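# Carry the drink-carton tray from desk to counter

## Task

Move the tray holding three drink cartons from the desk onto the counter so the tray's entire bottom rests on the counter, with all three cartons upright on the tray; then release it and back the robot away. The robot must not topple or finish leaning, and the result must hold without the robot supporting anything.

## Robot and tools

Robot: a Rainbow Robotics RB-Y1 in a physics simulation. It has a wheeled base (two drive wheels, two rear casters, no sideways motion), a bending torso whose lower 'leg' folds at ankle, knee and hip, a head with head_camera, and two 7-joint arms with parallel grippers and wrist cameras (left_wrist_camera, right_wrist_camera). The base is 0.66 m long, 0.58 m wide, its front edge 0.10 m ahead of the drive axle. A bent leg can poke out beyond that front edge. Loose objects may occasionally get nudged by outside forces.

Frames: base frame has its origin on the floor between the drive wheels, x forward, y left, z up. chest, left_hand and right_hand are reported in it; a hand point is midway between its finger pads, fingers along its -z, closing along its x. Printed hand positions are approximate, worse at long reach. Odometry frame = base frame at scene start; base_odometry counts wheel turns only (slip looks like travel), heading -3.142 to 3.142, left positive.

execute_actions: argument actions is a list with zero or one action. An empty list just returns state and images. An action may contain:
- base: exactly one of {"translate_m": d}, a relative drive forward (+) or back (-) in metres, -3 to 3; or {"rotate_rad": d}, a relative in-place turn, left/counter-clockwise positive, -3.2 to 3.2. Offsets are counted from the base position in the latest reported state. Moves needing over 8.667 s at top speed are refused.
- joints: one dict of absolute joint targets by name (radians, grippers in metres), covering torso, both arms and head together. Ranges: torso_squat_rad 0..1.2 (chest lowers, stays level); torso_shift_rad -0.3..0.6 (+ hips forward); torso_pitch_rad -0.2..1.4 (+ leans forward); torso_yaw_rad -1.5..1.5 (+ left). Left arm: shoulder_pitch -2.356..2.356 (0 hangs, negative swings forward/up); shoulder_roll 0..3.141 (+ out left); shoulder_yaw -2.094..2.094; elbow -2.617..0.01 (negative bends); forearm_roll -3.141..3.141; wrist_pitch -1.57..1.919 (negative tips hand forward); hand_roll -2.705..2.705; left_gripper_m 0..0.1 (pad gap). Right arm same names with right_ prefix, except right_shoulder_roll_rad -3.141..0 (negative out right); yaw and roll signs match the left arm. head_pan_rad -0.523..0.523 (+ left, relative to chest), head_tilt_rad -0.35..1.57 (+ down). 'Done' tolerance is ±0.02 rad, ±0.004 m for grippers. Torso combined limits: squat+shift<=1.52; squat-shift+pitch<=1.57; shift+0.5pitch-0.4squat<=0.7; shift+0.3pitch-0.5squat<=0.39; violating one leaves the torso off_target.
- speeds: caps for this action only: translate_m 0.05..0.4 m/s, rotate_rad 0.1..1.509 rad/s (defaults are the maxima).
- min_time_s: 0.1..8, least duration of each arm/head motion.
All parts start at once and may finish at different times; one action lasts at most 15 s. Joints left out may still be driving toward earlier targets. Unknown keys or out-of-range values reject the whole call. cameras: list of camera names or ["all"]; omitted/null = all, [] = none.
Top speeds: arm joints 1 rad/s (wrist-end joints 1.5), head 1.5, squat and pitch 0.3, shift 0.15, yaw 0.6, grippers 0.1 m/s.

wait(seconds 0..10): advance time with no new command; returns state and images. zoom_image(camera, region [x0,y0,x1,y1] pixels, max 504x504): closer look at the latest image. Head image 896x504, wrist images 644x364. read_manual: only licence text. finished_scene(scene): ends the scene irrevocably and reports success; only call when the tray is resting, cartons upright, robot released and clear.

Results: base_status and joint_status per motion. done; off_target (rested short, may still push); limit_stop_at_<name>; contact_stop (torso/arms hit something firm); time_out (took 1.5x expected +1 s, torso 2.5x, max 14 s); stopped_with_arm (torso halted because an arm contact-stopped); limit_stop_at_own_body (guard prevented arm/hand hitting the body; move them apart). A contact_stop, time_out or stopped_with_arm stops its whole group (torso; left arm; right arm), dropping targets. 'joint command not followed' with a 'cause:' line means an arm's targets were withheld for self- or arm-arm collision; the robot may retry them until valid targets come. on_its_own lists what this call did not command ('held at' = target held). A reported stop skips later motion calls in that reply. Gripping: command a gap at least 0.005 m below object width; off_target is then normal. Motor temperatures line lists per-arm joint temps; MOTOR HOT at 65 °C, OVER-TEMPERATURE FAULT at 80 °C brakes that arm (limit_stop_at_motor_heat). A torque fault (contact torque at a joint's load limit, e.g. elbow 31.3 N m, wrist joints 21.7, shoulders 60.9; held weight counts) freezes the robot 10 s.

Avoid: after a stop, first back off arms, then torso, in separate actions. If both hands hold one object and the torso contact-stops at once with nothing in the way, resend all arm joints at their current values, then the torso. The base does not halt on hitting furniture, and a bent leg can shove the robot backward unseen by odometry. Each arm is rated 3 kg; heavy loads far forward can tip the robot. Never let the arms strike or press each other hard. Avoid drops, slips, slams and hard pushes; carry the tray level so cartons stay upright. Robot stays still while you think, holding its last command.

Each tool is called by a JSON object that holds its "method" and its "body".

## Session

{"method": "execute_actions", "body": {"actions": []}}

Scene clock: 0.00 s.
Motor temperatures (°C, as the motors report them): left_arm=[27 27 28 30 36 33 33] | right_arm=[31 26 29 30 41 32 30]
base_odometry: x=+0.000 y=+0.000 heading=+0.000 (m, m, rad; odometry frame)
base_status: not commanded
joint_positions: torso_squat_rad=+0.350 torso_shift_rad=-0.001 torso_pitch_rad=+0.000 torso_yaw_rad=-0.001 left_shoulder_pitch_rad=-0.014 left_shoulder_roll_rad=-0.007 left_shoulder_yaw_rad=+0.032 left_elbow_rad=-0.193 left_forearm_roll_rad=+0.042 left_wrist_pitch_rad=+0.003 left_hand_roll_rad=-0.016 left_gripper_m=+0.100 right_shoulder_pitch_rad=-0.021 right_shoulder_roll_rad=-0.004 right_shoulder_yaw_rad=+0.018 right_elbow_rad=-0.101 right_forearm_roll_rad=+0.022 right_wrist_pitch_rad=+0.002 right_hand_roll_rad=-0.052 right_gripper_m=+0.099 head_pan_rad=-0.001 head_tilt_rad=+0.401
joint_status: not commanded
chest: x=-0.2285 y=+0.0002 z=+1.2475 quat_wxyz=(+1.000, +0.000, +0.000, +0.000) (m; base frame)
left_hand: x=-0.1249 y=+0.2173 z=+0.5692 quat_wxyz=(+0.994, -0.004, -0.101, +0.026) (m; base frame)
right_hand: x=-0.1648 y=-0.2213 z=+0.5654 quat_wxyz=(+0.998, +0.000, -0.059, -0.002) (m; base frame)
pictures: head_camera, left_wrist_camera, right_wrist_camera
Images, in order (width x height): head_camera 896x504, left_wrist_camera 644x364, right_wrist_camera 644x364.

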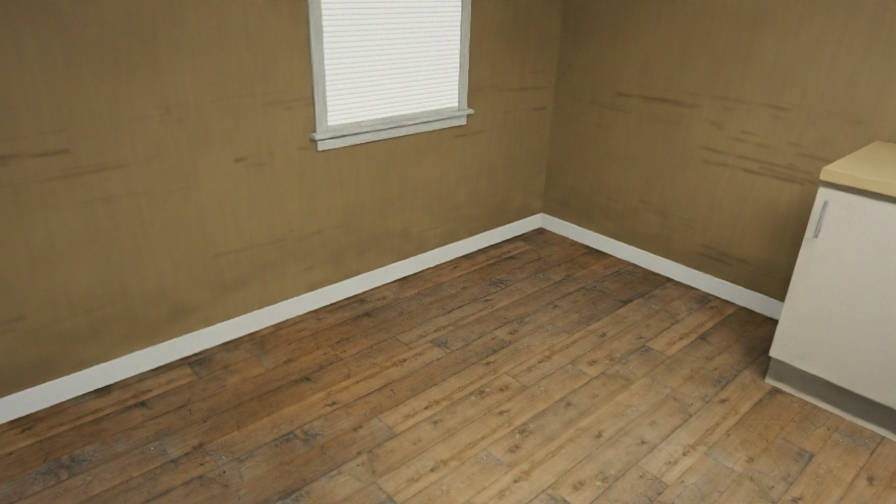

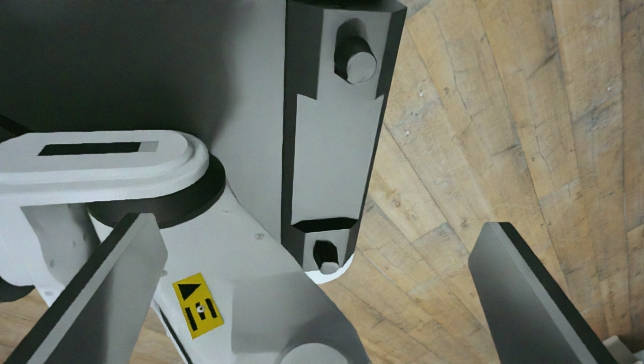

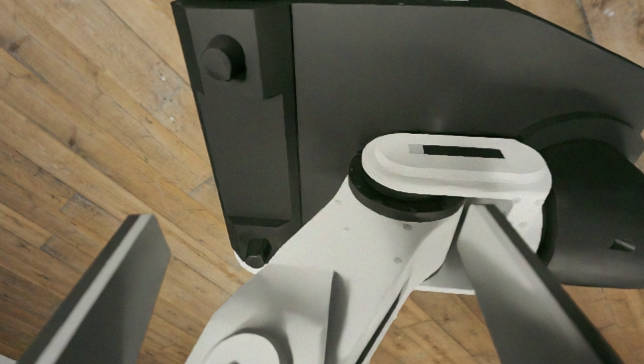

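{"method": "execute_actions", "body": {"actions": [{"base":{"rotate_rad":2.24},"joints":{"left_shoulder_pitch_rad":-0.8212,"left_shoulder_roll_rad":0.143,"left_shoulder_yaw_rad":0.288,"left_elbow_rad":-0.95,"left_forearm_roll_rad":0,"left_wrist_pitch_rad":1.75,"left_hand_roll_rad":1.52,"right_shoulder_pitch_rad":-0.8212,"right_shoulder_roll_rad":-0.143,"right_shoulder_yaw_rad":-0.288,"right_elbow_rad":-0.95,"right_forearm_roll_rad":0,"right_wrist_pitch_rad":1.75,"right_hand_roll_rad":-1.52,"head_tilt_rad":0.35},"min_time_s":3}], "cameras": ["head_camera"]}}

Scene clock: 5.07 s.
Motor temperatures (°C, as the motors report them): left_arm=[27 27 28 30 36 33 33] | right_arm=[31 26 29 30 41 32 30]
base_odometry: x=+0.000 y=+0.000 heading=+2.239 (m, m, rad; odometry frame)
base_status: done
joint_positions: torso_squat_rad=+0.350 torso_shift_rad=-0.001 torso_pitch_rad=+0.000 torso_yaw_rad=-0.001 left_shoulder_pitch_rad=-0.821 left_shoulder_roll_rad=+0.143 left_shoulder_yaw_rad=+0.288 left_elbow_rad=-0.950 left_forearm_roll_rad=+0.000 left_wrist_pitch_rad=+1.750 left_hand_roll_rad=+1.520 left_gripper_m=+0.100 right_shoulder_pitch_rad=-0.821 right_shoulder_roll_rad=-0.143 right_shoulder_yaw_rad=-0.288 right_elbow_rad=-0.950 right_forearm_roll_rad=+0.000 right_wrist_pitch_rad=+1.750 right_hand_roll_rad=-1.520 right_gripper_m=+0.099 head_pan_rad=-0.001 head_tilt_rad=+0.350
joint_status: all done
chest: x=-0.2286 y=+0.0002 z=+1.2475 quat_wxyz=(+1.000, +0.000, +0.000, +0.000) (m; base frame)
left_hand: x=+0.2479 y=+0.2437 z=+0.9418 quat_wxyz=(+0.708, +0.000, +0.000, +0.706) (m; base frame)
right_hand: x=+0.2478 y=-0.2439 z=+0.9422 quat_wxyz=(+0.707, +0.000, +0.000, -0.707) (m; base frame)
pictures: head_camera
Images, in order (width x height): head_camera 896x504.

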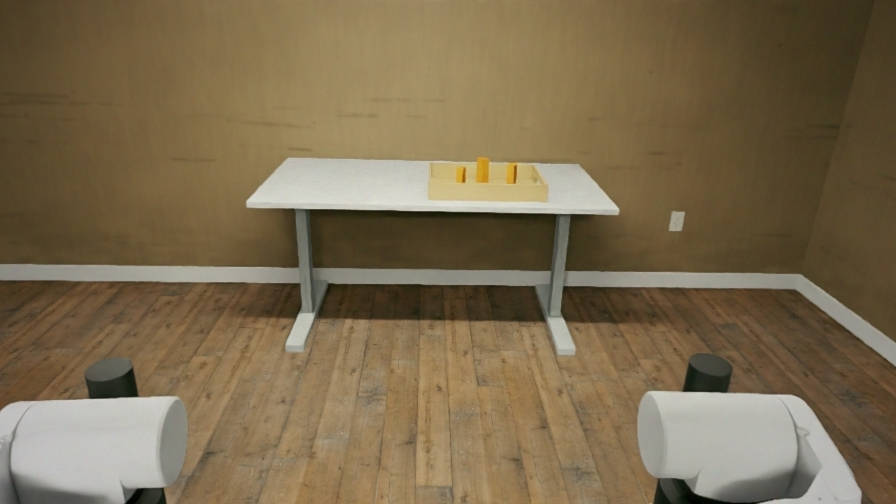

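{"method": "zoom_image", "body": {"camera": "head_camera", "region": [410, 140, 570, 225]}}

{"method": "zoom_image", "body": {"camera": "head_camera", "region": [235, 140, 635, 365]}}

Region (410, 140, 570, 225) of head_camera's 896x504 image, scaled by 3.150, with more detail than that image has; it fills the top 268 rows of this view, and the rest is white.

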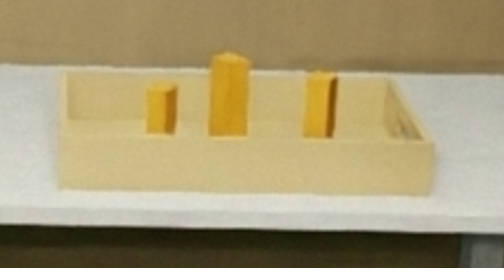

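Region (235, 140, 635, 365) of head_camera's 896x504 image, scaled by 1.260, with more detail than that image has; it fills the top 284 rows of this view, and the rest is white.

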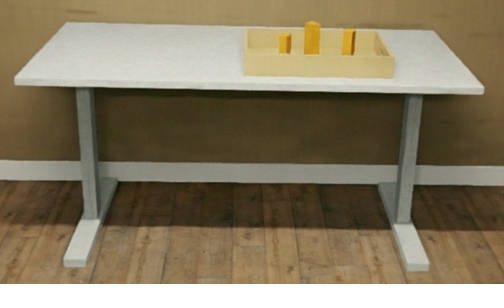

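{"method": "execute_actions", "body": {"actions": [{"base":{"rotate_rad":-0.149}}], "cameras": []}}

{"method": "execute_actions", "body": {"actions": [{"base":{"translate_m":1.82},"joints":{"torso_squat_rad":0.62,"head_tilt_rad":0.6}}], "cameras": []}}

{"method": "execute_actions", "body": {"actions": [{"base":{"rotate_rad":0.14}}]}}

Scene clock: 7.67 s.
Motor temperatures (°C, as the motors report them): left_arm=[27 27 28 30 36 33 33] | right_arm=[31 26 29 30 41 32 30]
base_odometry: x=+0.000 y=+0.000 heading=+2.091 (m, m, rad; odometry frame)
base_status: done
joint_positions: torso_squat_rad=+0.350 torso_shift_rad=-0.001 torso_pitch_rad=+0.000 torso_yaw_rad=-0.001 left_shoulder_pitch_rad=-0.821 left_shoulder_roll_rad=+0.143 left_shoulder_yaw_rad=+0.288 left_elbow_rad=-0.950 left_forearm_roll_rad=+0.000 left_wrist_pitch_rad=+1.750 left_hand_roll_rad=+1.520 left_gripper_m=+0.100 right_shoulder_pitch_rad=-0.821 right_shoulder_roll_rad=-0.143 right_shoulder_yaw_rad=-0.288 right_elbow_rad=-0.950 right_forearm_roll_rad=+0.000 right_wrist_pitch_rad=+1.750 right_hand_roll_rad=-1.520 right_gripper_m=+0.099 head_pan_rad=-0.001 head_tilt_rad=+0.350
joint_status: not commanded
chest: x=-0.2286 y=+0.0003 z=+1.2475 quat_wxyz=(+1.000, +0.000, +0.000, +0.000) (m; base frame)
left_hand: x=+0.2479 y=+0.2437 z=+0.9418 quat_wxyz=(+0.708, +0.000, +0.000, +0.706) (m; base frame)
right_hand: x=+0.2479 y=-0.2438 z=+0.9422 quat_wxyz=(+0.707, +0.000, +0.000, -0.707) (m; base frame)
pictures: none
No camera images: the call's "cameras" was empty. Leave "cameras" out to get every camera's image.

Scene clock: 13.60 s.
Motor temperatures (°C, as the motors report them): left_arm=[27 27 28 30 36 33 33] | right_arm=[31 26 29 30 41 32 30]
base_odometry: x=-0.907 y=+1.578 heading=+2.093 (m, m, rad; odometry frame)
base_status: done
joint_positions: torso_squat_rad=+0.620 torso_shift_rad=-0.001 torso_pitch_rad=+0.000 torso_yaw_rad=-0.001 left_shoulder_pitch_rad=-0.821 left_shoulder_roll_rad=+0.143 left_shoulder_yaw_rad=+0.288 left_elbow_rad=-0.950 left_forearm_roll_rad=+0.000 left_wrist_pitch_rad=+1.750 left_hand_roll_rad=+1.520 left_gripper_m=+0.100 right_shoulder_pitch_rad=-0.821 right_shoulder_roll_rad=-0.143 right_shoulder_yaw_rad=-0.288 right_elbow_rad=-0.950 right_forearm_roll_rad=+0.000 right_wrist_pitch_rad=+1.750 right_hand_roll_rad=-1.520 right_gripper_m=+0.099 head_pan_rad=-0.001 head_tilt_rad=+0.600
joint_status: all done
chest: x=-0.2284 y=+0.0003 z=+1.1597 quat_wxyz=(+1.000, +0.000, +0.000, +0.000) (m; base frame)
left_hand: x=+0.2480 y=+0.2437 z=+0.8540 quat_wxyz=(+0.708, +0.000, +0.000, +0.706) (m; base frame)
right_hand: x=+0.2480 y=-0.2438 z=+0.8544 quat_wxyz=(+0.707, +0.000, +0.000, -0.707) (m; base frame)
pictures: none
No camera images: the call's "cameras" was empty. Leave "cameras" out to get every camera's image.

Scene clock: 15.23 s.
Motor temperatures (°C, as the motors report them): left_arm=[27 27 28 30 36 33 33] | right_arm=[31 26 29 30 41 32 30]
base_odometry: x=-0.907 y=+1.579 heading=+2.232 (m, m, rad; odometry frame)
base_status: done
joint_positions: torso_squat_rad=+0.620 torso_shift_rad=-0.001 torso_pitch_rad=+0.000 torso_yaw_rad=-0.001 left_shoulder_pitch_rad=-0.821 left_shoulder_roll_rad=+0.143 left_shoulder_yaw_rad=+0.288 left_elbow_rad=-0.950 left_forearm_roll_rad=+0.000 left_wrist_pitch_rad=+1.750 left_hand_roll_rad=+1.520 left_gripper_m=+0.100 right_shoulder_pitch_rad=-0.821 right_shoulder_roll_rad=-0.143 right_shoulder_yaw_rad=-0.288 right_elbow_rad=-0.950 right_forearm_roll_rad=+0.000 right_wrist_pitch_rad=+1.750 right_hand_roll_rad=-1.520 right_gripper_m=+0.099 head_pan_rad=-0.001 head_tilt_rad=+0.600
joint_status: not commanded
chest: x=-0.2284 y=+0.0002 z=+1.1596 quat_wxyz=(+1.000, +0.000, +0.000, +0.000) (m; base frame)
left_hand: x=+0.2480 y=+0.2436 z=+0.8540 quat_wxyz=(+0.708, +0.000, +0.000, +0.706) (m; base frame)
right_hand: x=+0.2480 y=-0.2439 z=+0.8544 quat_wxyz=(+0.707, +0.000, +0.000, -0.707) (m; base frame)
pictures: head_camera, left_wrist_camera, right_wrist_camera
Images, in order (width x height): head_camera 896x504, left_wrist_camera 644x364, right_wrist_camera 644x364.

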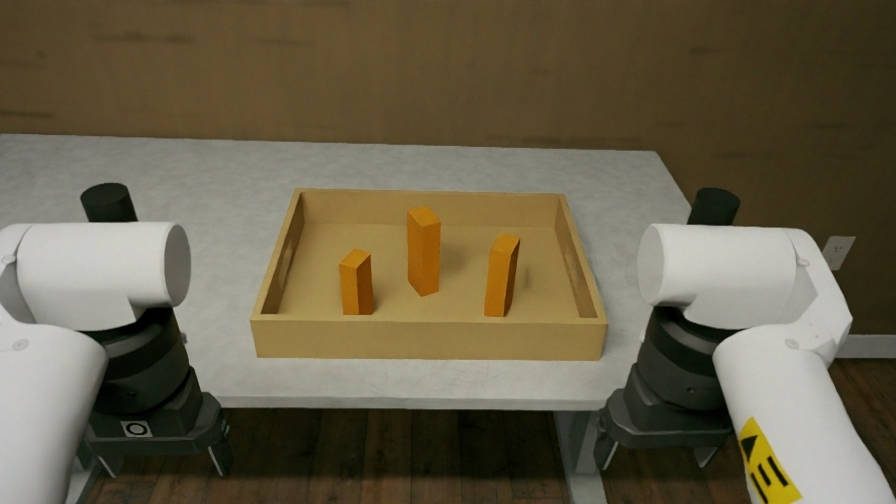

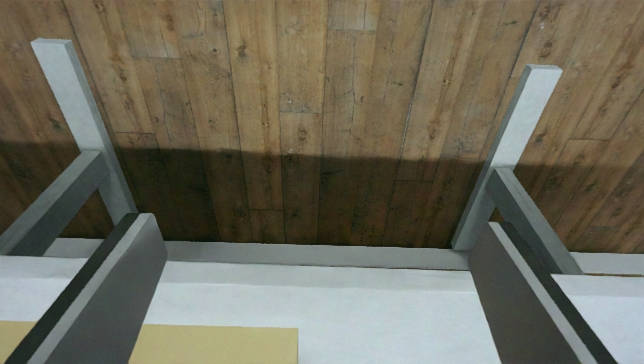

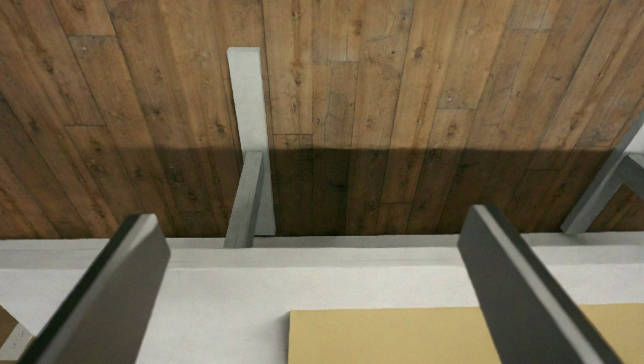

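{"method": "zoom_image", "body": {"camera": "head_camera", "region": [230, 170, 630, 420]}}

Region (230, 170, 630, 420) of head_camera's 896x504 image, scaled by 1.260, with more detail than that image has; it fills the top 315 rows of this view, and the rest is white.

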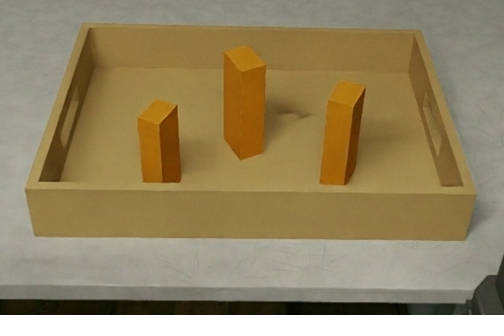

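{"method": "execute_actions", "body": {"actions": [{"base":{"translate_m":0.385},"joints":{"torso_squat_rad":0.56,"torso_yaw_rad":-0.06,"left_hand_roll_rad":1.555,"right_hand_roll_rad":-1.485,"head_tilt_rad":0.95,"left_gripper_m":0.08,"right_gripper_m":0.08}}]}}

Scene clock: 19.47 s.
Motor temperatures (°C, as the motors report them): left_arm=[27 27 28 30 36 33 33] | right_arm=[31 26 29 30 41 32 30]
base_odometry: x=-1.143 y=+1.882 heading=+2.232 (m, m, rad; odometry frame)
base_status: done
joint_positions: torso_squat_rad=+0.560 torso_shift_rad=-0.001 torso_pitch_rad=+0.000 torso_yaw_rad=-0.060 left_shoulder_pitch_rad=-0.821 left_shoulder_roll_rad=+0.143 left_shoulder_yaw_rad=+0.288 left_elbow_rad=-0.950 left_forearm_roll_rad=+0.000 left_wrist_pitch_rad=+1.750 left_hand_roll_rad=+1.555 left_gripper_m=+0.080 right_shoulder_pitch_rad=-0.821 right_shoulder_roll_rad=-0.143 right_shoulder_yaw_rad=-0.288 right_elbow_rad=-0.950 right_forearm_roll_rad=+0.000 right_wrist_pitch_rad=+1.750 right_hand_roll_rad=-1.485 right_gripper_m=+0.080 head_pan_rad=-0.001 head_tilt_rad=+0.950
joint_status: all done
chest: x=-0.2284 y=+0.0002 z=+1.1830 quat_wxyz=(+1.000, +0.000, +0.000, -0.030) (m; base frame)
left_hand: x=+0.2616 y=+0.2149 z=+0.8774 quat_wxyz=(+0.716, +0.000, +0.000, +0.698) (m; base frame)
right_hand: x=+0.2326 y=-0.2718 z=+0.8777 quat_wxyz=(+0.699, +0.000, +0.000, -0.716) (m; base frame)
pictures: head_camera, left_wrist_camera, right_wrist_camera
Images, in order (width x height): head_camera 896x504, left_wrist_camera 644x364, right_wrist_camera 644x364.

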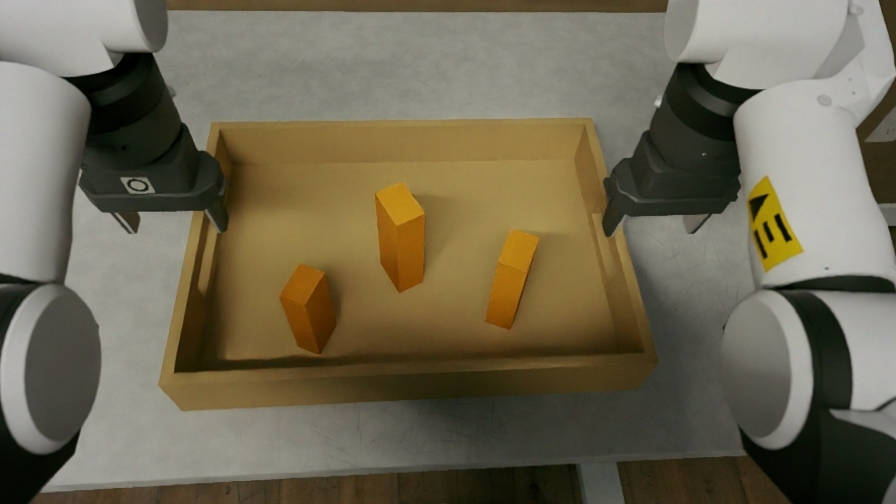

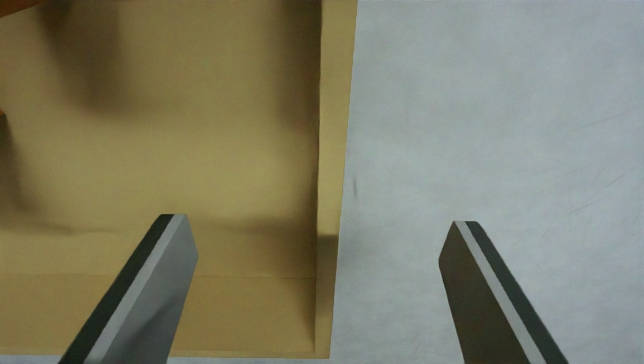

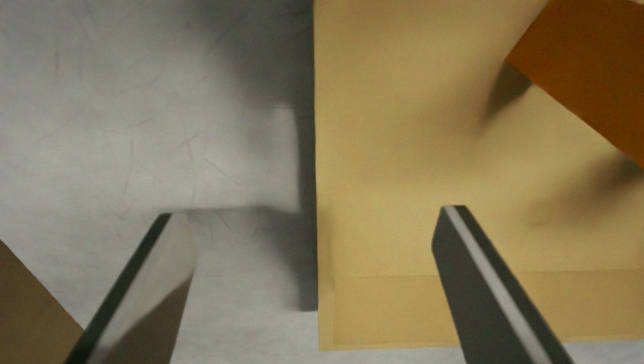

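{"method": "execute_actions", "body": {"actions": [{"joints":{"torso_squat_rad":0.727,"torso_yaw_rad":-0.05,"left_hand_roll_rad":1.545,"right_hand_roll_rad":-1.495,"left_gripper_m":0.06,"right_gripper_m":0.06}}]}}

Scene clock: 21.23 s.
Motor temperatures (°C, as the motors report them): left_arm=[27 27 28 30 36 33 33] | right_arm=[31 26 29 30 41 32 30]
base_odometry: x=-1.143 y=+1.882 heading=+2.232 (m, m, rad; odometry frame)
base_status: not commanded
joint_positions: torso_squat_rad=+0.727 torso_shift_rad=-0.001 torso_pitch_rad=+0.000 torso_yaw_rad=-0.050 left_shoulder_pitch_rad=-0.821 left_shoulder_roll_rad=+0.143 left_shoulder_yaw_rad=+0.288 left_elbow_rad=-0.950 left_forearm_roll_rad=+0.000 left_wrist_pitch_rad=+1.750 left_hand_roll_rad=+1.545 left_gripper_m=+0.060 right_shoulder_pitch_rad=-0.821 right_shoulder_roll_rad=-0.143 right_shoulder_yaw_rad=-0.288 right_elbow_rad=-0.950 right_forearm_roll_rad=+0.000 right_wrist_pitch_rad=+1.750 right_hand_roll_rad=-1.495 right_gripper_m=+0.060 head_pan_rad=-0.001 head_tilt_rad=+0.950
joint_status: all done
chest: x=-0.2285 y=+0.0002 z=+1.1130 quat_wxyz=(+1.000, +0.000, +0.000, -0.025) (m; base frame)
left_hand: x=+0.2595 y=+0.2198 z=+0.8074 quat_wxyz=(+0.716, +0.000, +0.000, +0.698) (m; base frame)
right_hand: x=+0.2353 y=-0.2672 z=+0.8078 quat_wxyz=(+0.699, +0.000, +0.000, -0.716) (m; base frame)
pictures: head_camera, left_wrist_camera, right_wrist_camera
Images, in order (width x height): head_camera 896x504, left_wrist_camera 644x364, right_wrist_camera 644x364.

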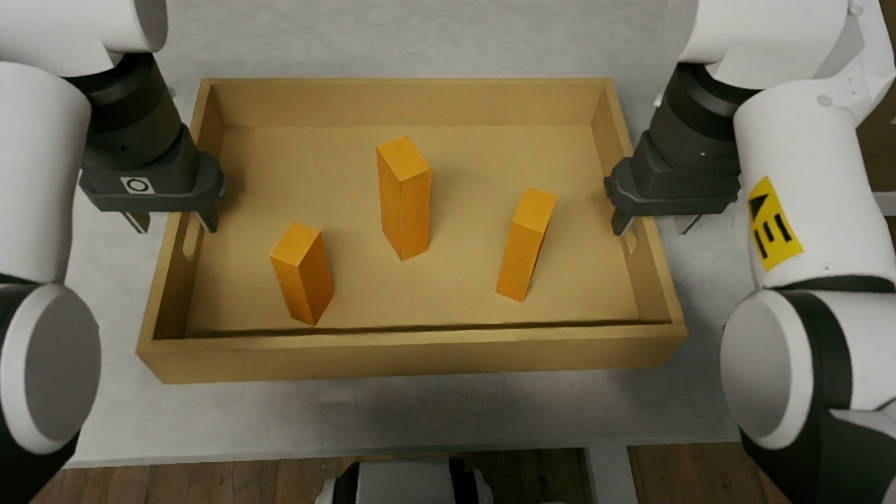

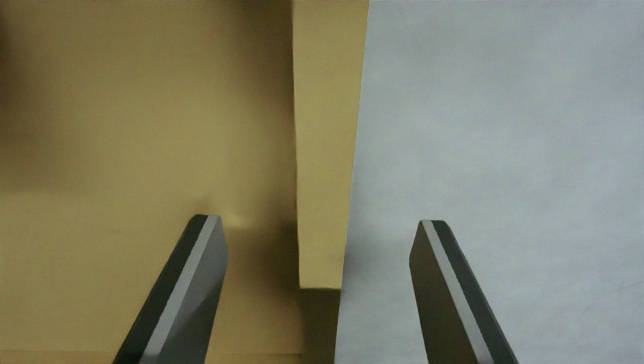

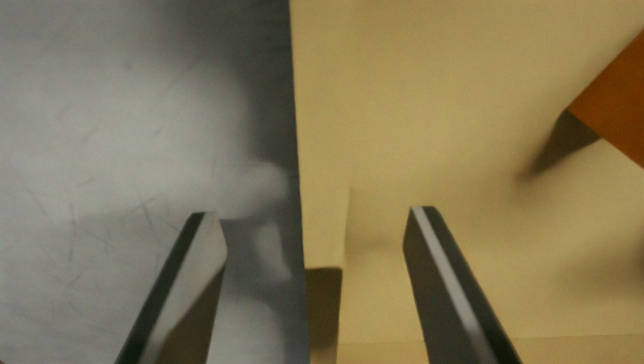

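{"method": "zoom_image", "body": {"camera": "head_camera", "region": [110, 60, 290, 390]}}

{"method": "zoom_image", "body": {"camera": "head_camera", "region": [550, 60, 730, 390]}}

Region (110, 60, 290, 390) of head_camera's 896x504 image, scaled by 1.527, with more detail than that image has; it fills the left 275 columns of this view, and the rest is white.

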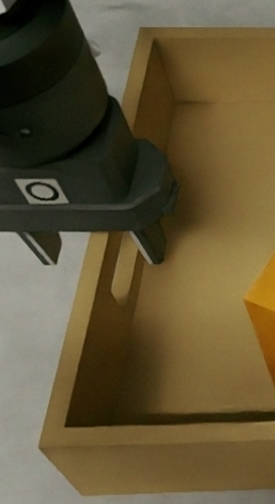

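Region (550, 60, 730, 390) of head_camera's 896x504 image, scaled by 1.527, with more detail than that image has; it fills the left 275 columns of this view, and the rest is white.

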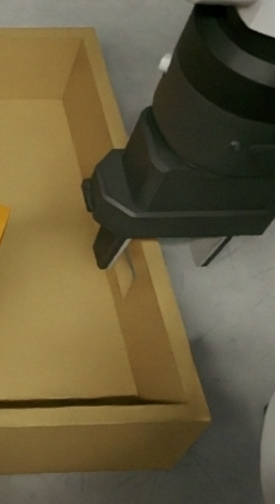

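{"method": "execute_actions", "body": {"actions": [{"joints":{"torso_squat_rad":0.793,"left_gripper_m":0.035,"right_gripper_m":0.035}}], "cameras": ["left_wrist_camera","right_wrist_camera"]}}

Scene clock: 22.93 s.
Motor temperatures (°C, as the motors report them): left_arm=[27 27 28 30 36 33 33] | right_arm=[31 26 29 30 41 32 30]
base_odometry: x=-1.143 y=+1.882 heading=+2.232 (m, m, rad; odometry frame)
base_status: not commanded
joint_positions: torso_squat_rad=+0.793 torso_shift_rad=-0.001 torso_pitch_rad=+0.000 torso_yaw_rad=-0.050 left_shoulder_pitch_rad=-0.821 left_shoulder_roll_rad=+0.143 left_shoulder_yaw_rad=+0.288 left_elbow_rad=-0.950 left_forearm_roll_rad=+0.000 left_wrist_pitch_rad=+1.750 left_hand_roll_rad=+1.545 left_gripper_m=+0.035 right_shoulder_pitch_rad=-0.821 right_shoulder_roll_rad=-0.143 right_shoulder_yaw_rad=-0.288 right_elbow_rad=-0.950 right_forearm_roll_rad=+0.000 right_wrist_pitch_rad=+1.750 right_hand_roll_rad=-1.495 right_gripper_m=+0.035 head_pan_rad=-0.001 head_tilt_rad=+0.950
joint_status: all done
chest: x=-0.2285 y=+0.0002 z=+1.0811 quat_wxyz=(+1.000, +0.000, +0.000, -0.025) (m; base frame)
left_hand: x=+0.2595 y=+0.2197 z=+0.7756 quat_wxyz=(+0.716, +0.000, +0.000, +0.698) (m; base frame)
right_hand: x=+0.2353 y=-0.2672 z=+0.7759 quat_wxyz=(+0.699, +0.000, +0.000, -0.716) (m; base frame)
pictures: left_wrist_camera, right_wrist_camera
Images, in order (width x height): left_wrist_camera 644x364, right_wrist_camera 644x364.

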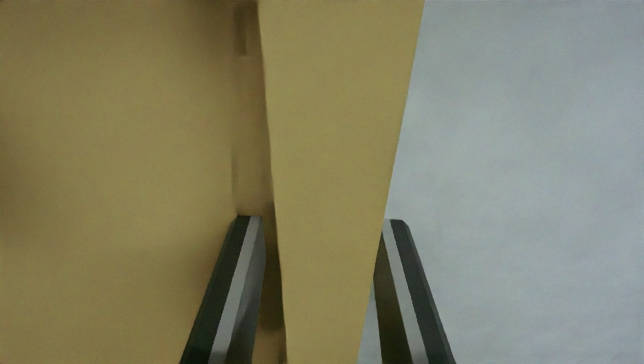

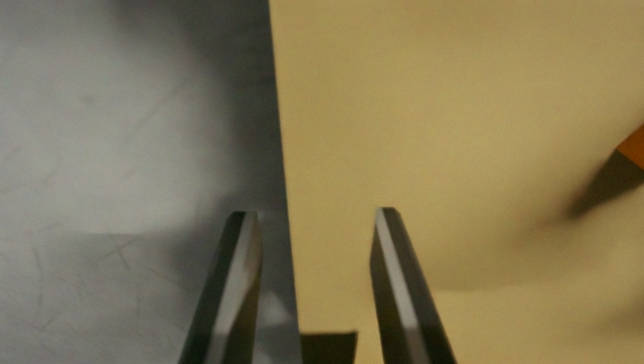

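{"method": "execute_actions", "body": {"actions": [{"joints":{"left_gripper_m":0.0,"right_gripper_m":0.0}}]}}

Scene clock: 23.90 s.
Motor temperatures (°C, as the motors report them): left_arm=[27 27 28 30 36 33 33] | right_arm=[31 26 29 30 41 32 30]
base_odometry: x=-1.143 y=+1.882 heading=+2.232 (m, m, rad; odometry frame)
base_status: not commanded
joint_positions: torso_squat_rad=+0.793 torso_shift_rad=-0.001 torso_pitch_rad=+0.000 torso_yaw_rad=-0.050 left_shoulder_pitch_rad=-0.821 left_shoulder_roll_rad=+0.142 left_shoulder_yaw_rad=+0.288 left_elbow_rad=-0.950 left_forearm_roll_rad=+0.000 left_wrist_pitch_rad=+1.750 left_hand_roll_rad=+1.545 left_gripper_m=+0.012 right_shoulder_pitch_rad=-0.822 right_shoulder_roll_rad=-0.142 right_shoulder_yaw_rad=-0.288 right_elbow_rad=-0.950 right_forearm_roll_rad=+0.000 right_wrist_pitch_rad=+1.750 right_hand_roll_rad=-1.495 right_gripper_m=+0.011 head_pan_rad=-0.001 head_tilt_rad=+0.950
joint_status: left_gripper_m off_target (ended at +0.012, target +0.000); right_gripper_m off_target (ended at +0.011, target +0.000)
chest: x=-0.2285 y=+0.0002 z=+1.0811 quat_wxyz=(+1.000, +0.000, +0.000, -0.025) (m; base frame)
left_hand: x=+0.2595 y=+0.2193 z=+0.7756 quat_wxyz=(+0.716, +0.000, +0.000, +0.698) (m; base frame)
right_hand: x=+0.2354 y=-0.2665 z=+0.7759 quat_wxyz=(+0.699, +0.000, +0.000, -0.715) (m; base frame)
pictures: head_camera, left_wrist_camera, right_wrist_camera
Images, in order (width x height): head_camera 896x504, left_wrist_camera 644x364, right_wrist_camera 644x364.

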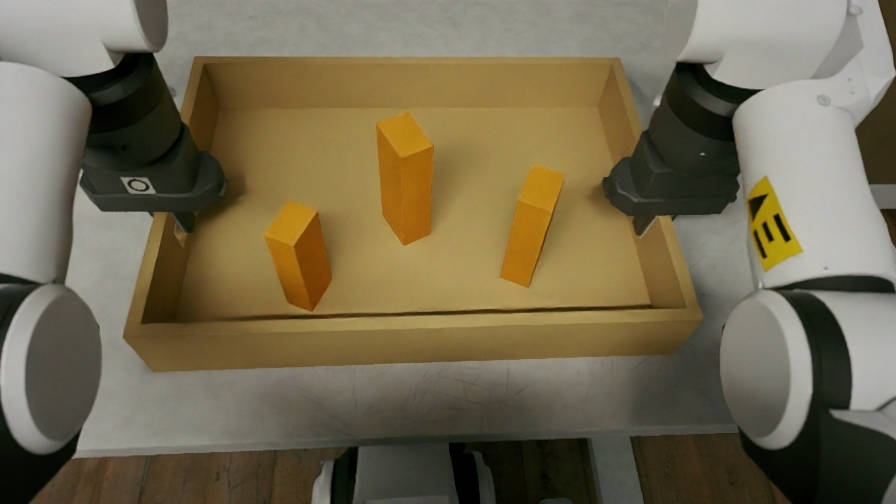

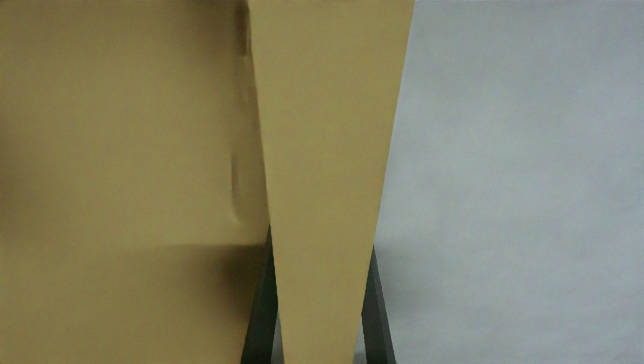

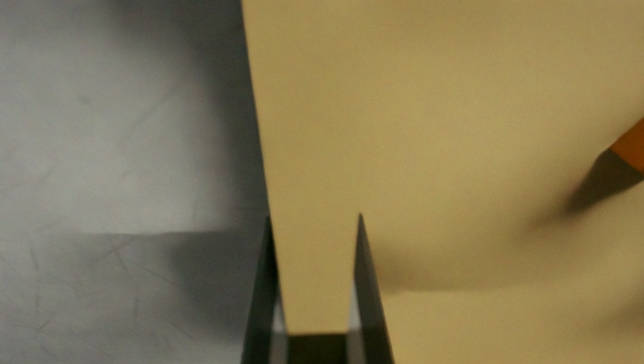

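{"method": "execute_actions", "body": {"actions": [{"joints":{"torso_squat_rad":0.73}}], "cameras": ["head_camera"]}}

Scene clock: 25.17 s.
Motor temperatures (°C, as the motors report them): left_arm=[27 27 28 30 36 33 33] | right_arm=[32 26 29 30 41 32 30]
base_odometry: x=-1.143 y=+1.882 heading=+2.232 (m, m, rad; odometry frame)
base_status: not commanded
joint_positions: torso_squat_rad=+0.730 torso_shift_rad=-0.001 torso_pitch_rad=+0.001 torso_yaw_rad=-0.050 left_shoulder_pitch_rad=-0.820 left_shoulder_roll_rad=+0.142 left_shoulder_yaw_rad=+0.288 left_elbow_rad=-0.949 left_forearm_roll_rad=+0.000 left_wrist_pitch_rad=+1.750 left_hand_roll_rad=+1.545 left_gripper_m=+0.012 right_shoulder_pitch_rad=-0.821 right_shoulder_roll_rad=-0.142 right_shoulder_yaw_rad=-0.288 right_elbow_rad=-0.950 right_forearm_roll_rad=+0.000 right_wrist_pitch_rad=+1.750 right_hand_roll_rad=-1.495 right_gripper_m=+0.011 head_pan_rad=-0.001 head_tilt_rad=+0.950
joint_status: all done
chest: x=-0.2281 y=+0.0002 z=+1.1116 quat_wxyz=(+1.000, +0.000, +0.000, -0.025) (m; base frame)
left_hand: x=+0.2592 y=+0.2193 z=+0.8051 quat_wxyz=(+0.716, +0.000, +0.001, +0.698) (m; base frame)
right_hand: x=+0.2351 y=-0.2665 z=+0.8056 quat_wxyz=(+0.699, +0.000, +0.001, -0.715) (m; base frame)
pictures: head_camera
Images, in order (width x height): head_camera 896x504.

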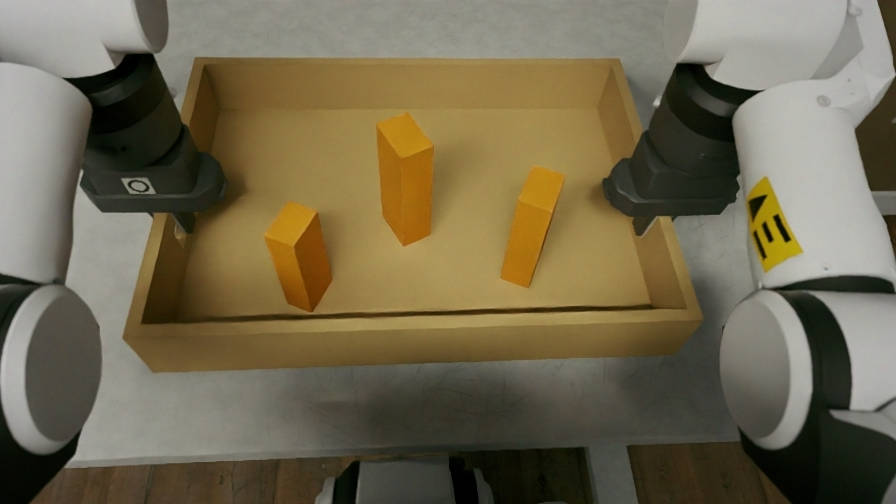

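{"method": "execute_actions", "body": {"actions": [{"base":{"translate_m":-0.56},"joints":{"torso_squat_rad":0.4,"torso_yaw_rad":-0.025}}], "cameras": ["head_camera"]}}

{"method": "execute_actions", "body": {"actions": [{"base":{"rotate_rad":3.08},"joints":{"head_tilt_rad":0.45},"speeds":{"rotate_rad":1.1}}]}}

Scene clock: 28.90 s.
Motor temperatures (°C, as the motors report them): left_arm=[27 27 28 30 36 33 33] | right_arm=[32 26 29 30 41 32 30]
base_odometry: x=-0.799 y=+1.441 heading=+2.233 (m, m, rad; odometry frame)
base_status: done
joint_positions: torso_squat_rad=+0.400 torso_shift_rad=-0.001 torso_pitch_rad=+0.000 torso_yaw_rad=-0.025 left_shoulder_pitch_rad=-0.820 left_shoulder_roll_rad=+0.142 left_shoulder_yaw_rad=+0.288 left_elbow_rad=-0.949 left_forearm_roll_rad=+0.000 left_wrist_pitch_rad=+1.750 left_hand_roll_rad=+1.545 left_gripper_m=+0.012 right_shoulder_pitch_rad=-0.821 right_shoulder_roll_rad=-0.142 right_shoulder_yaw_rad=-0.288 right_elbow_rad=-0.949 right_forearm_roll_rad=+0.000 right_wrist_pitch_rad=+1.750 right_hand_roll_rad=-1.495 right_gripper_m=+0.011 head_pan_rad=-0.001 head_tilt_rad=+0.950
joint_status: all done
chest: x=-0.2283 y=+0.0003 z=+1.2347 quat_wxyz=(+1.000, +0.000, +0.000, -0.013) (m; base frame)
left_hand: x=+0.2533 y=+0.2314 z=+0.9282 quat_wxyz=(+0.708, +0.001, +0.001, +0.707) (m; base frame)
right_hand: x=+0.2414 y=-0.2548 z=+0.9286 quat_wxyz=(+0.708, +0.000, +0.001, -0.707) (m; base frame)
pictures: head_camera
Images, in order (width x height): head_camera 896x504.

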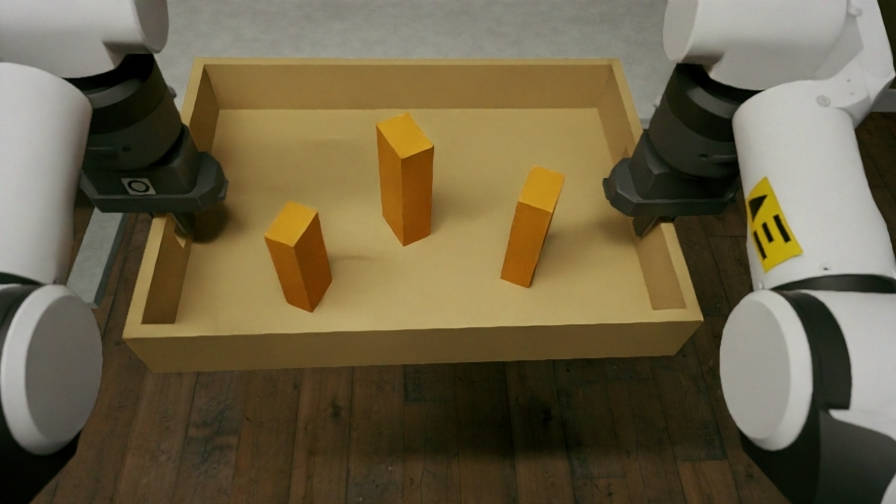

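Scene clock: 34.27 s.
Motor temperatures (°C, as the motors report them): left_arm=[27 27 28 30 36 33 33] | right_arm=[32 26 29 30 41 32 30]
base_odometry: x=-0.799 y=+1.440 heading=-0.970 (m, m, rad; odometry frame)
base_status: done
joint_positions: torso_squat_rad=+0.400 torso_shift_rad=-0.001 torso_pitch_rad=+0.000 torso_yaw_rad=-0.025 left_shoulder_pitch_rad=-0.820 left_shoulder_roll_rad=+0.142 left_shoulder_yaw_rad=+0.288 left_elbow_rad=-0.949 left_forearm_roll_rad=+0.000 left_wrist_pitch_rad=+1.750 left_hand_roll_rad=+1.545 left_gripper_m=+0.012 right_shoulder_pitch_rad=-0.821 right_shoulder_roll_rad=-0.142 right_shoulder_yaw_rad=-0.288 right_elbow_rad=-0.949 right_forearm_roll_rad=+0.000 right_wrist_pitch_rad=+1.750 right_hand_roll_rad=-1.495 right_gripper_m=+0.011 head_pan_rad=-0.001 head_tilt_rad=+0.450
joint_status: all done
chest: x=-0.2283 y=+0.0003 z=+1.2347 quat_wxyz=(+1.000, +0.000, +0.000, -0.013) (m; base frame)
left_hand: x=+0.2533 y=+0.2314 z=+0.9282 quat_wxyz=(+0.708, +0.000, +0.001, +0.707) (m; base frame)
right_hand: x=+0.2414 y=-0.2548 z=+0.9286 quat_wxyz=(+0.708, +0.000, +0.001, -0.707) (m; base frame)
pictures: head_camera, left_wrist_camera, right_wrist_camera
Images, in order (width x height): head_camera 896x504, left_wrist_camera 644x364, right_wrist_camera 644x364.

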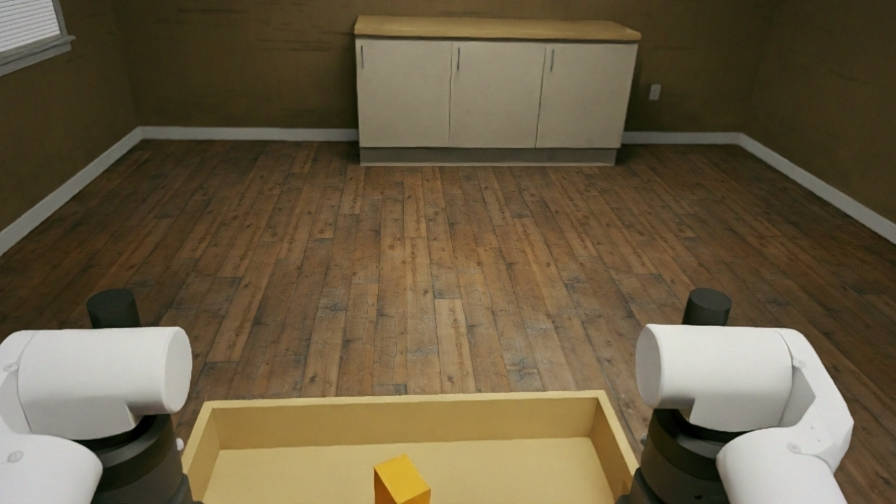

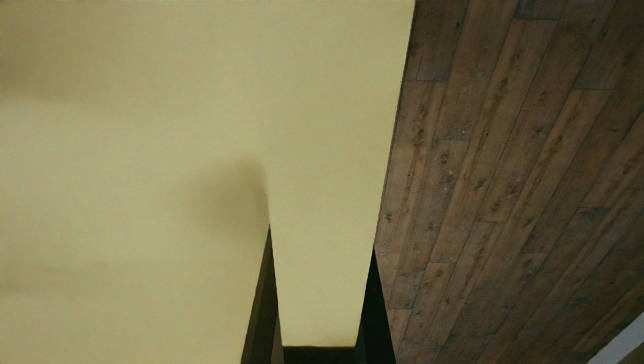

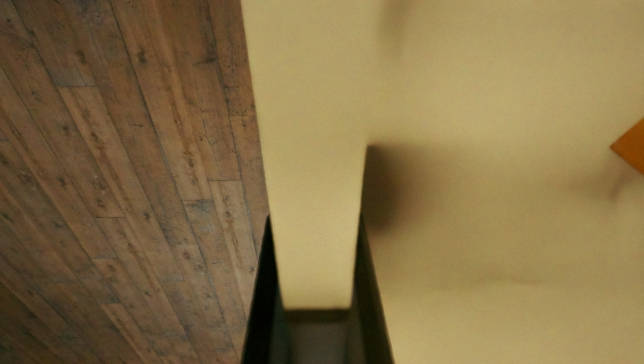

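{"method": "execute_actions", "body": {"actions": [{"base":{"rotate_rad":-0.05}}], "cameras": []}}

{"method": "execute_actions", "body": {"actions": [{"base":{"translate_m":2.85},"joints":{"torso_squat_rad":0.0,"torso_shift_rad":0.2,"left_shoulder_pitch_rad":-0.9678,"left_shoulder_roll_rad":0.1845,"left_shoulder_yaw_rad":0.3125,"left_elbow_rad":-0.94,"left_wrist_pitch_rad":1.89,"left_hand_roll_rad":1.549,"right_shoulder_pitch_rad":-0.9678,"right_shoulder_roll_rad":-0.1845,"right_shoulder_yaw_rad":-0.3125,"right_elbow_rad":-0.94,"right_wrist_pitch_rad":1.89,"right_hand_roll_rad":-1.499,"head_tilt_rad":0.6},"min_time_s":7}]}}

Scene clock: 36.63 s.
Motor temperatures (°C, as the motors report them): left_arm=[27 27 28 30 36 33 33] | right_arm=[32 26 29 30 41 32 30]
base_odometry: x=-0.799 y=+1.440 heading=-1.020 (m, m, rad; odometry frame)
base_status: done
joint_positions: torso_squat_rad=+0.400 torso_shift_rad=-0.001 torso_pitch_rad=+0.000 torso_yaw_rad=-0.025 left_shoulder_pitch_rad=-0.820 left_shoulder_roll_rad=+0.142 left_shoulder_yaw_rad=+0.288 left_elbow_rad=-0.949 left_forearm_roll_rad=+0.000 left_wrist_pitch_rad=+1.750 left_hand_roll_rad=+1.545 left_gripper_m=+0.012 right_shoulder_pitch_rad=-0.821 right_shoulder_roll_rad=-0.142 right_shoulder_yaw_rad=-0.288 right_elbow_rad=-0.949 right_forearm_roll_rad=+0.000 right_wrist_pitch_rad=+1.750 right_hand_roll_rad=-1.495 right_gripper_m=+0.011 head_pan_rad=-0.001 head_tilt_rad=+0.450
joint_status: not commanded
chest: x=-0.2283 y=+0.0003 z=+1.2347 quat_wxyz=(+1.000, +0.000, +0.000, -0.013) (m; base frame)
left_hand: x=+0.2533 y=+0.2314 z=+0.9282 quat_wxyz=(+0.708, +0.000, +0.001, +0.707) (m; base frame)
right_hand: x=+0.2414 y=-0.2547 z=+0.9286 quat_wxyz=(+0.708, +0.000, +0.001, -0.707) (m; base frame)
pictures: none
No camera images: the call's "cameras" was empty. Leave "cameras" out to get every camera's image.

Scene clock: 45.13 s.
Motor temperatures (°C, as the motors report them): left_arm=[28 27 28 30 36 33 33] | right_arm=[32 26 29 30 41 32 30]
base_odometry: x=+0.695 y=-0.987 heading=-1.019 (m, m, rad; odometry frame)
base_status: done
joint_positions: torso_squat_rad=+0.000 torso_shift_rad=+0.200 torso_pitch_rad=+0.001 torso_yaw_rad=-0.025 left_shoulder_pitch_rad=-0.966 left_shoulder_roll_rad=+0.184 left_shoulder_yaw_rad=+0.312 left_elbow_rad=-0.939 left_forearm_roll_rad=+0.000 left_wrist_pitch_rad=+1.890 left_hand_roll_rad=+1.549 left_gripper_m=+0.012 right_shoulder_pitch_rad=-0.967 right_shoulder_roll_rad=-0.184 right_shoulder_yaw_rad=-0.312 right_elbow_rad=-0.940 right_forearm_roll_rad=+0.000 right_wrist_pitch_rad=+1.890 right_hand_roll_rad=-1.499 right_gripper_m=+0.011 head_pan_rad=-0.001 head_tilt_rad=+0.600
joint_status: all done
chest: x=-0.0885 y=+0.0003 z=+1.2759 quat_wxyz=(+1.000, +0.000, +0.000, -0.013) (m; base frame)
left_hand: x=+0.4115 y=+0.2307 z=+1.0397 quat_wxyz=(+0.707, +0.001, +0.001, +0.707) (m; base frame)
right_hand: x=+0.3995 y=-0.2550 z=+1.0401 quat_wxyz=(+0.707, -0.001, +0.001, -0.707) (m; base frame)
pictures: head_camera, left_wrist_camera, right_wrist_camera
Images, in order (width x height): head_camera 896x504, left_wrist_camera 644x364, right_wrist_camera 644x364.

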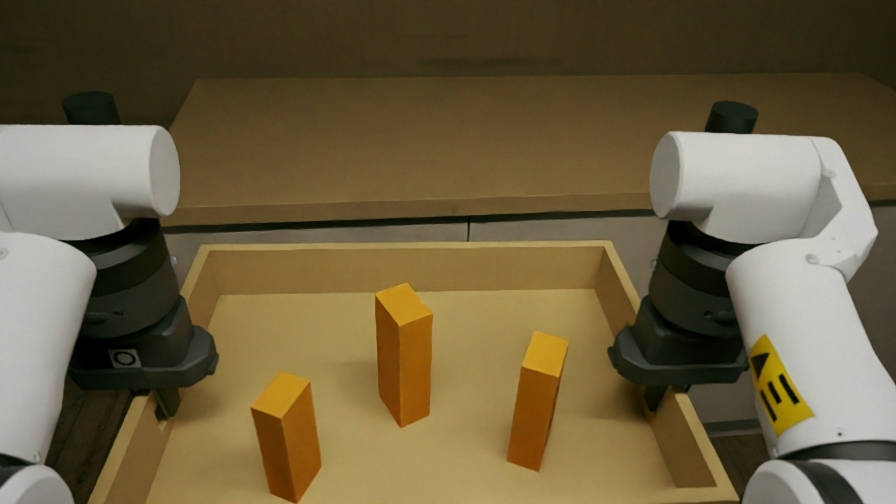

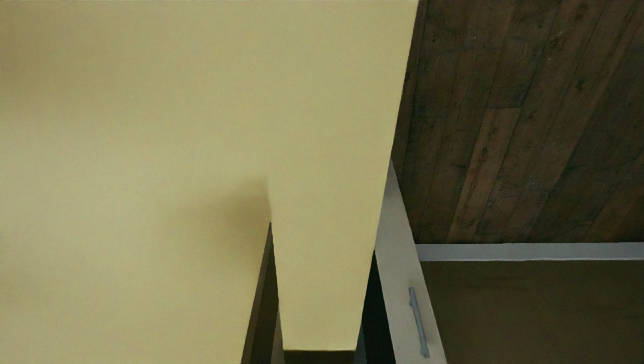

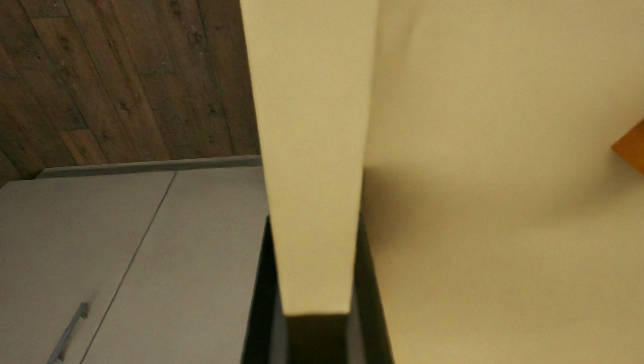

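{"method": "execute_actions", "body": {"actions": [{"base":{"translate_m":0.78},"joints":{"head_tilt_rad":1.15}}], "cameras": ["head_camera"]}}

Scene clock: 49.03 s.
Motor temperatures (°C, as the motors report them): left_arm=[28 27 28 30 36 33 33] | right_arm=[32 26 29 30 41 32 30]
base_odometry: x=+1.104 y=-1.651 heading=-1.018 (m, m, rad; odometry frame)
base_status: done
joint_positions: torso_squat_rad=+0.000 torso_shift_rad=+0.200 torso_pitch_rad=+0.001 torso_yaw_rad=-0.025 left_shoulder_pitch_rad=-0.966 left_shoulder_roll_rad=+0.184 left_shoulder_yaw_rad=+0.312 left_elbow_rad=-0.939 left_forearm_roll_rad=+0.000 left_wrist_pitch_rad=+1.890 left_hand_roll_rad=+1.549 left_gripper_m=+0.012 right_shoulder_pitch_rad=-0.967 right_shoulder_roll_rad=-0.184 right_shoulder_yaw_rad=-0.312 right_elbow_rad=-0.940 right_forearm_roll_rad=+0.000 right_wrist_pitch_rad=+1.890 right_hand_roll_rad=-1.499 right_gripper_m=+0.011 head_pan_rad=-0.001 head_tilt_rad=+1.150
joint_status: all done
chest: x=-0.0885 y=+0.0003 z=+1.2759 quat_wxyz=(+1.000, +0.000, +0.000, -0.013) (m; base frame)
left_hand: x=+0.4115 y=+0.2307 z=+1.0397 quat_wxyz=(+0.707, +0.001, +0.001, +0.707) (m; base frame)
right_hand: x=+0.3995 y=-0.2550 z=+1.0401 quat_wxyz=(+0.707, -0.001, +0.001, -0.707) (m; base frame)
pictures: head_camera
Images, in order (width x height): head_camera 896x504.

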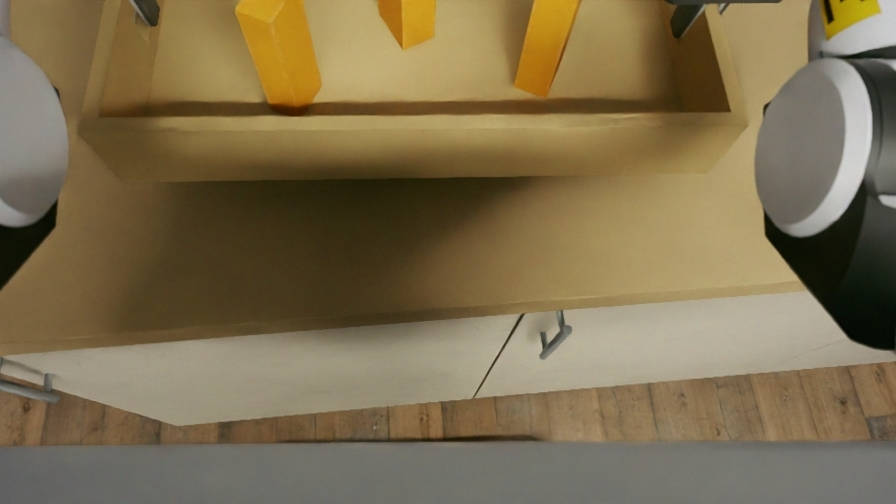

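{"method": "execute_actions", "body": {"actions": [{"joints":{"torso_squat_rad":0.43,"head_tilt_rad":1.0}}], "cameras": ["head_camera"]}}

Scene clock: 51.50 s.
Motor temperatures (°C, as the motors report them): left_arm=[28 27 28 30 36 33 33] | right_arm=[32 26 29 30 41 32 30]
base_odometry: x=+1.104 y=-1.651 heading=-1.018 (m, m, rad; odometry frame)
base_status: not commanded
joint_positions: torso_squat_rad=+0.430 torso_shift_rad=+0.200 torso_pitch_rad=+0.000 torso_yaw_rad=-0.025 left_shoulder_pitch_rad=-0.966 left_shoulder_roll_rad=+0.184 left_shoulder_yaw_rad=+0.312 left_elbow_rad=-0.939 left_forearm_roll_rad=+0.000 left_wrist_pitch_rad=+1.890 left_hand_roll_rad=+1.549 left_gripper_m=+0.012 right_shoulder_pitch_rad=-0.967 right_shoulder_roll_rad=-0.184 right_shoulder_yaw_rad=-0.312 right_elbow_rad=-0.940 right_forearm_roll_rad=+0.000 right_wrist_pitch_rad=+1.890 right_hand_roll_rad=-1.499 right_gripper_m=+0.011 head_pan_rad=-0.001 head_tilt_rad=+1.000
joint_status: all done
chest: x=-0.1013 y=+0.0003 z=+1.2135 quat_wxyz=(+1.000, +0.000, +0.000, -0.013) (m; base frame)
left_hand: x=+0.3987 y=+0.2306 z=+0.9774 quat_wxyz=(+0.707, +0.001, +0.001, +0.707) (m; base frame)
right_hand: x=+0.3868 y=-0.2550 z=+0.9778 quat_wxyz=(+0.707, -0.001, +0.001, -0.707) (m; base frame)
pictures: head_camera
Images, in order (width x height): head_camera 896x504.

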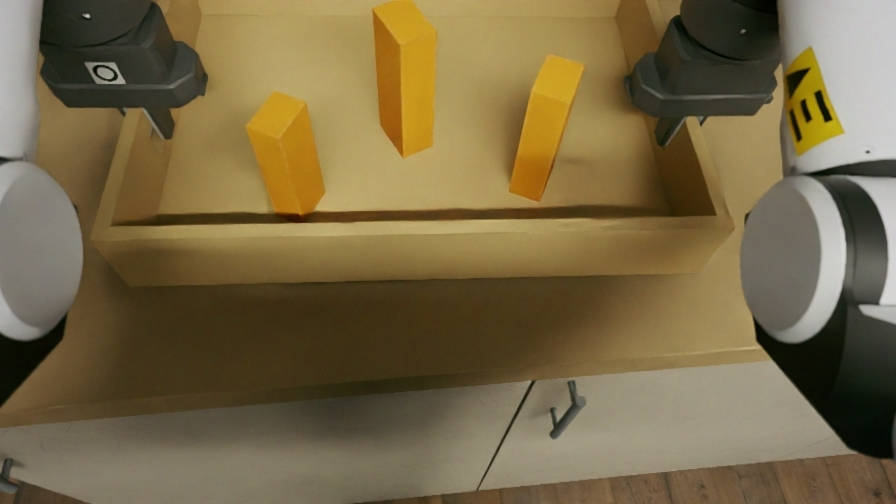

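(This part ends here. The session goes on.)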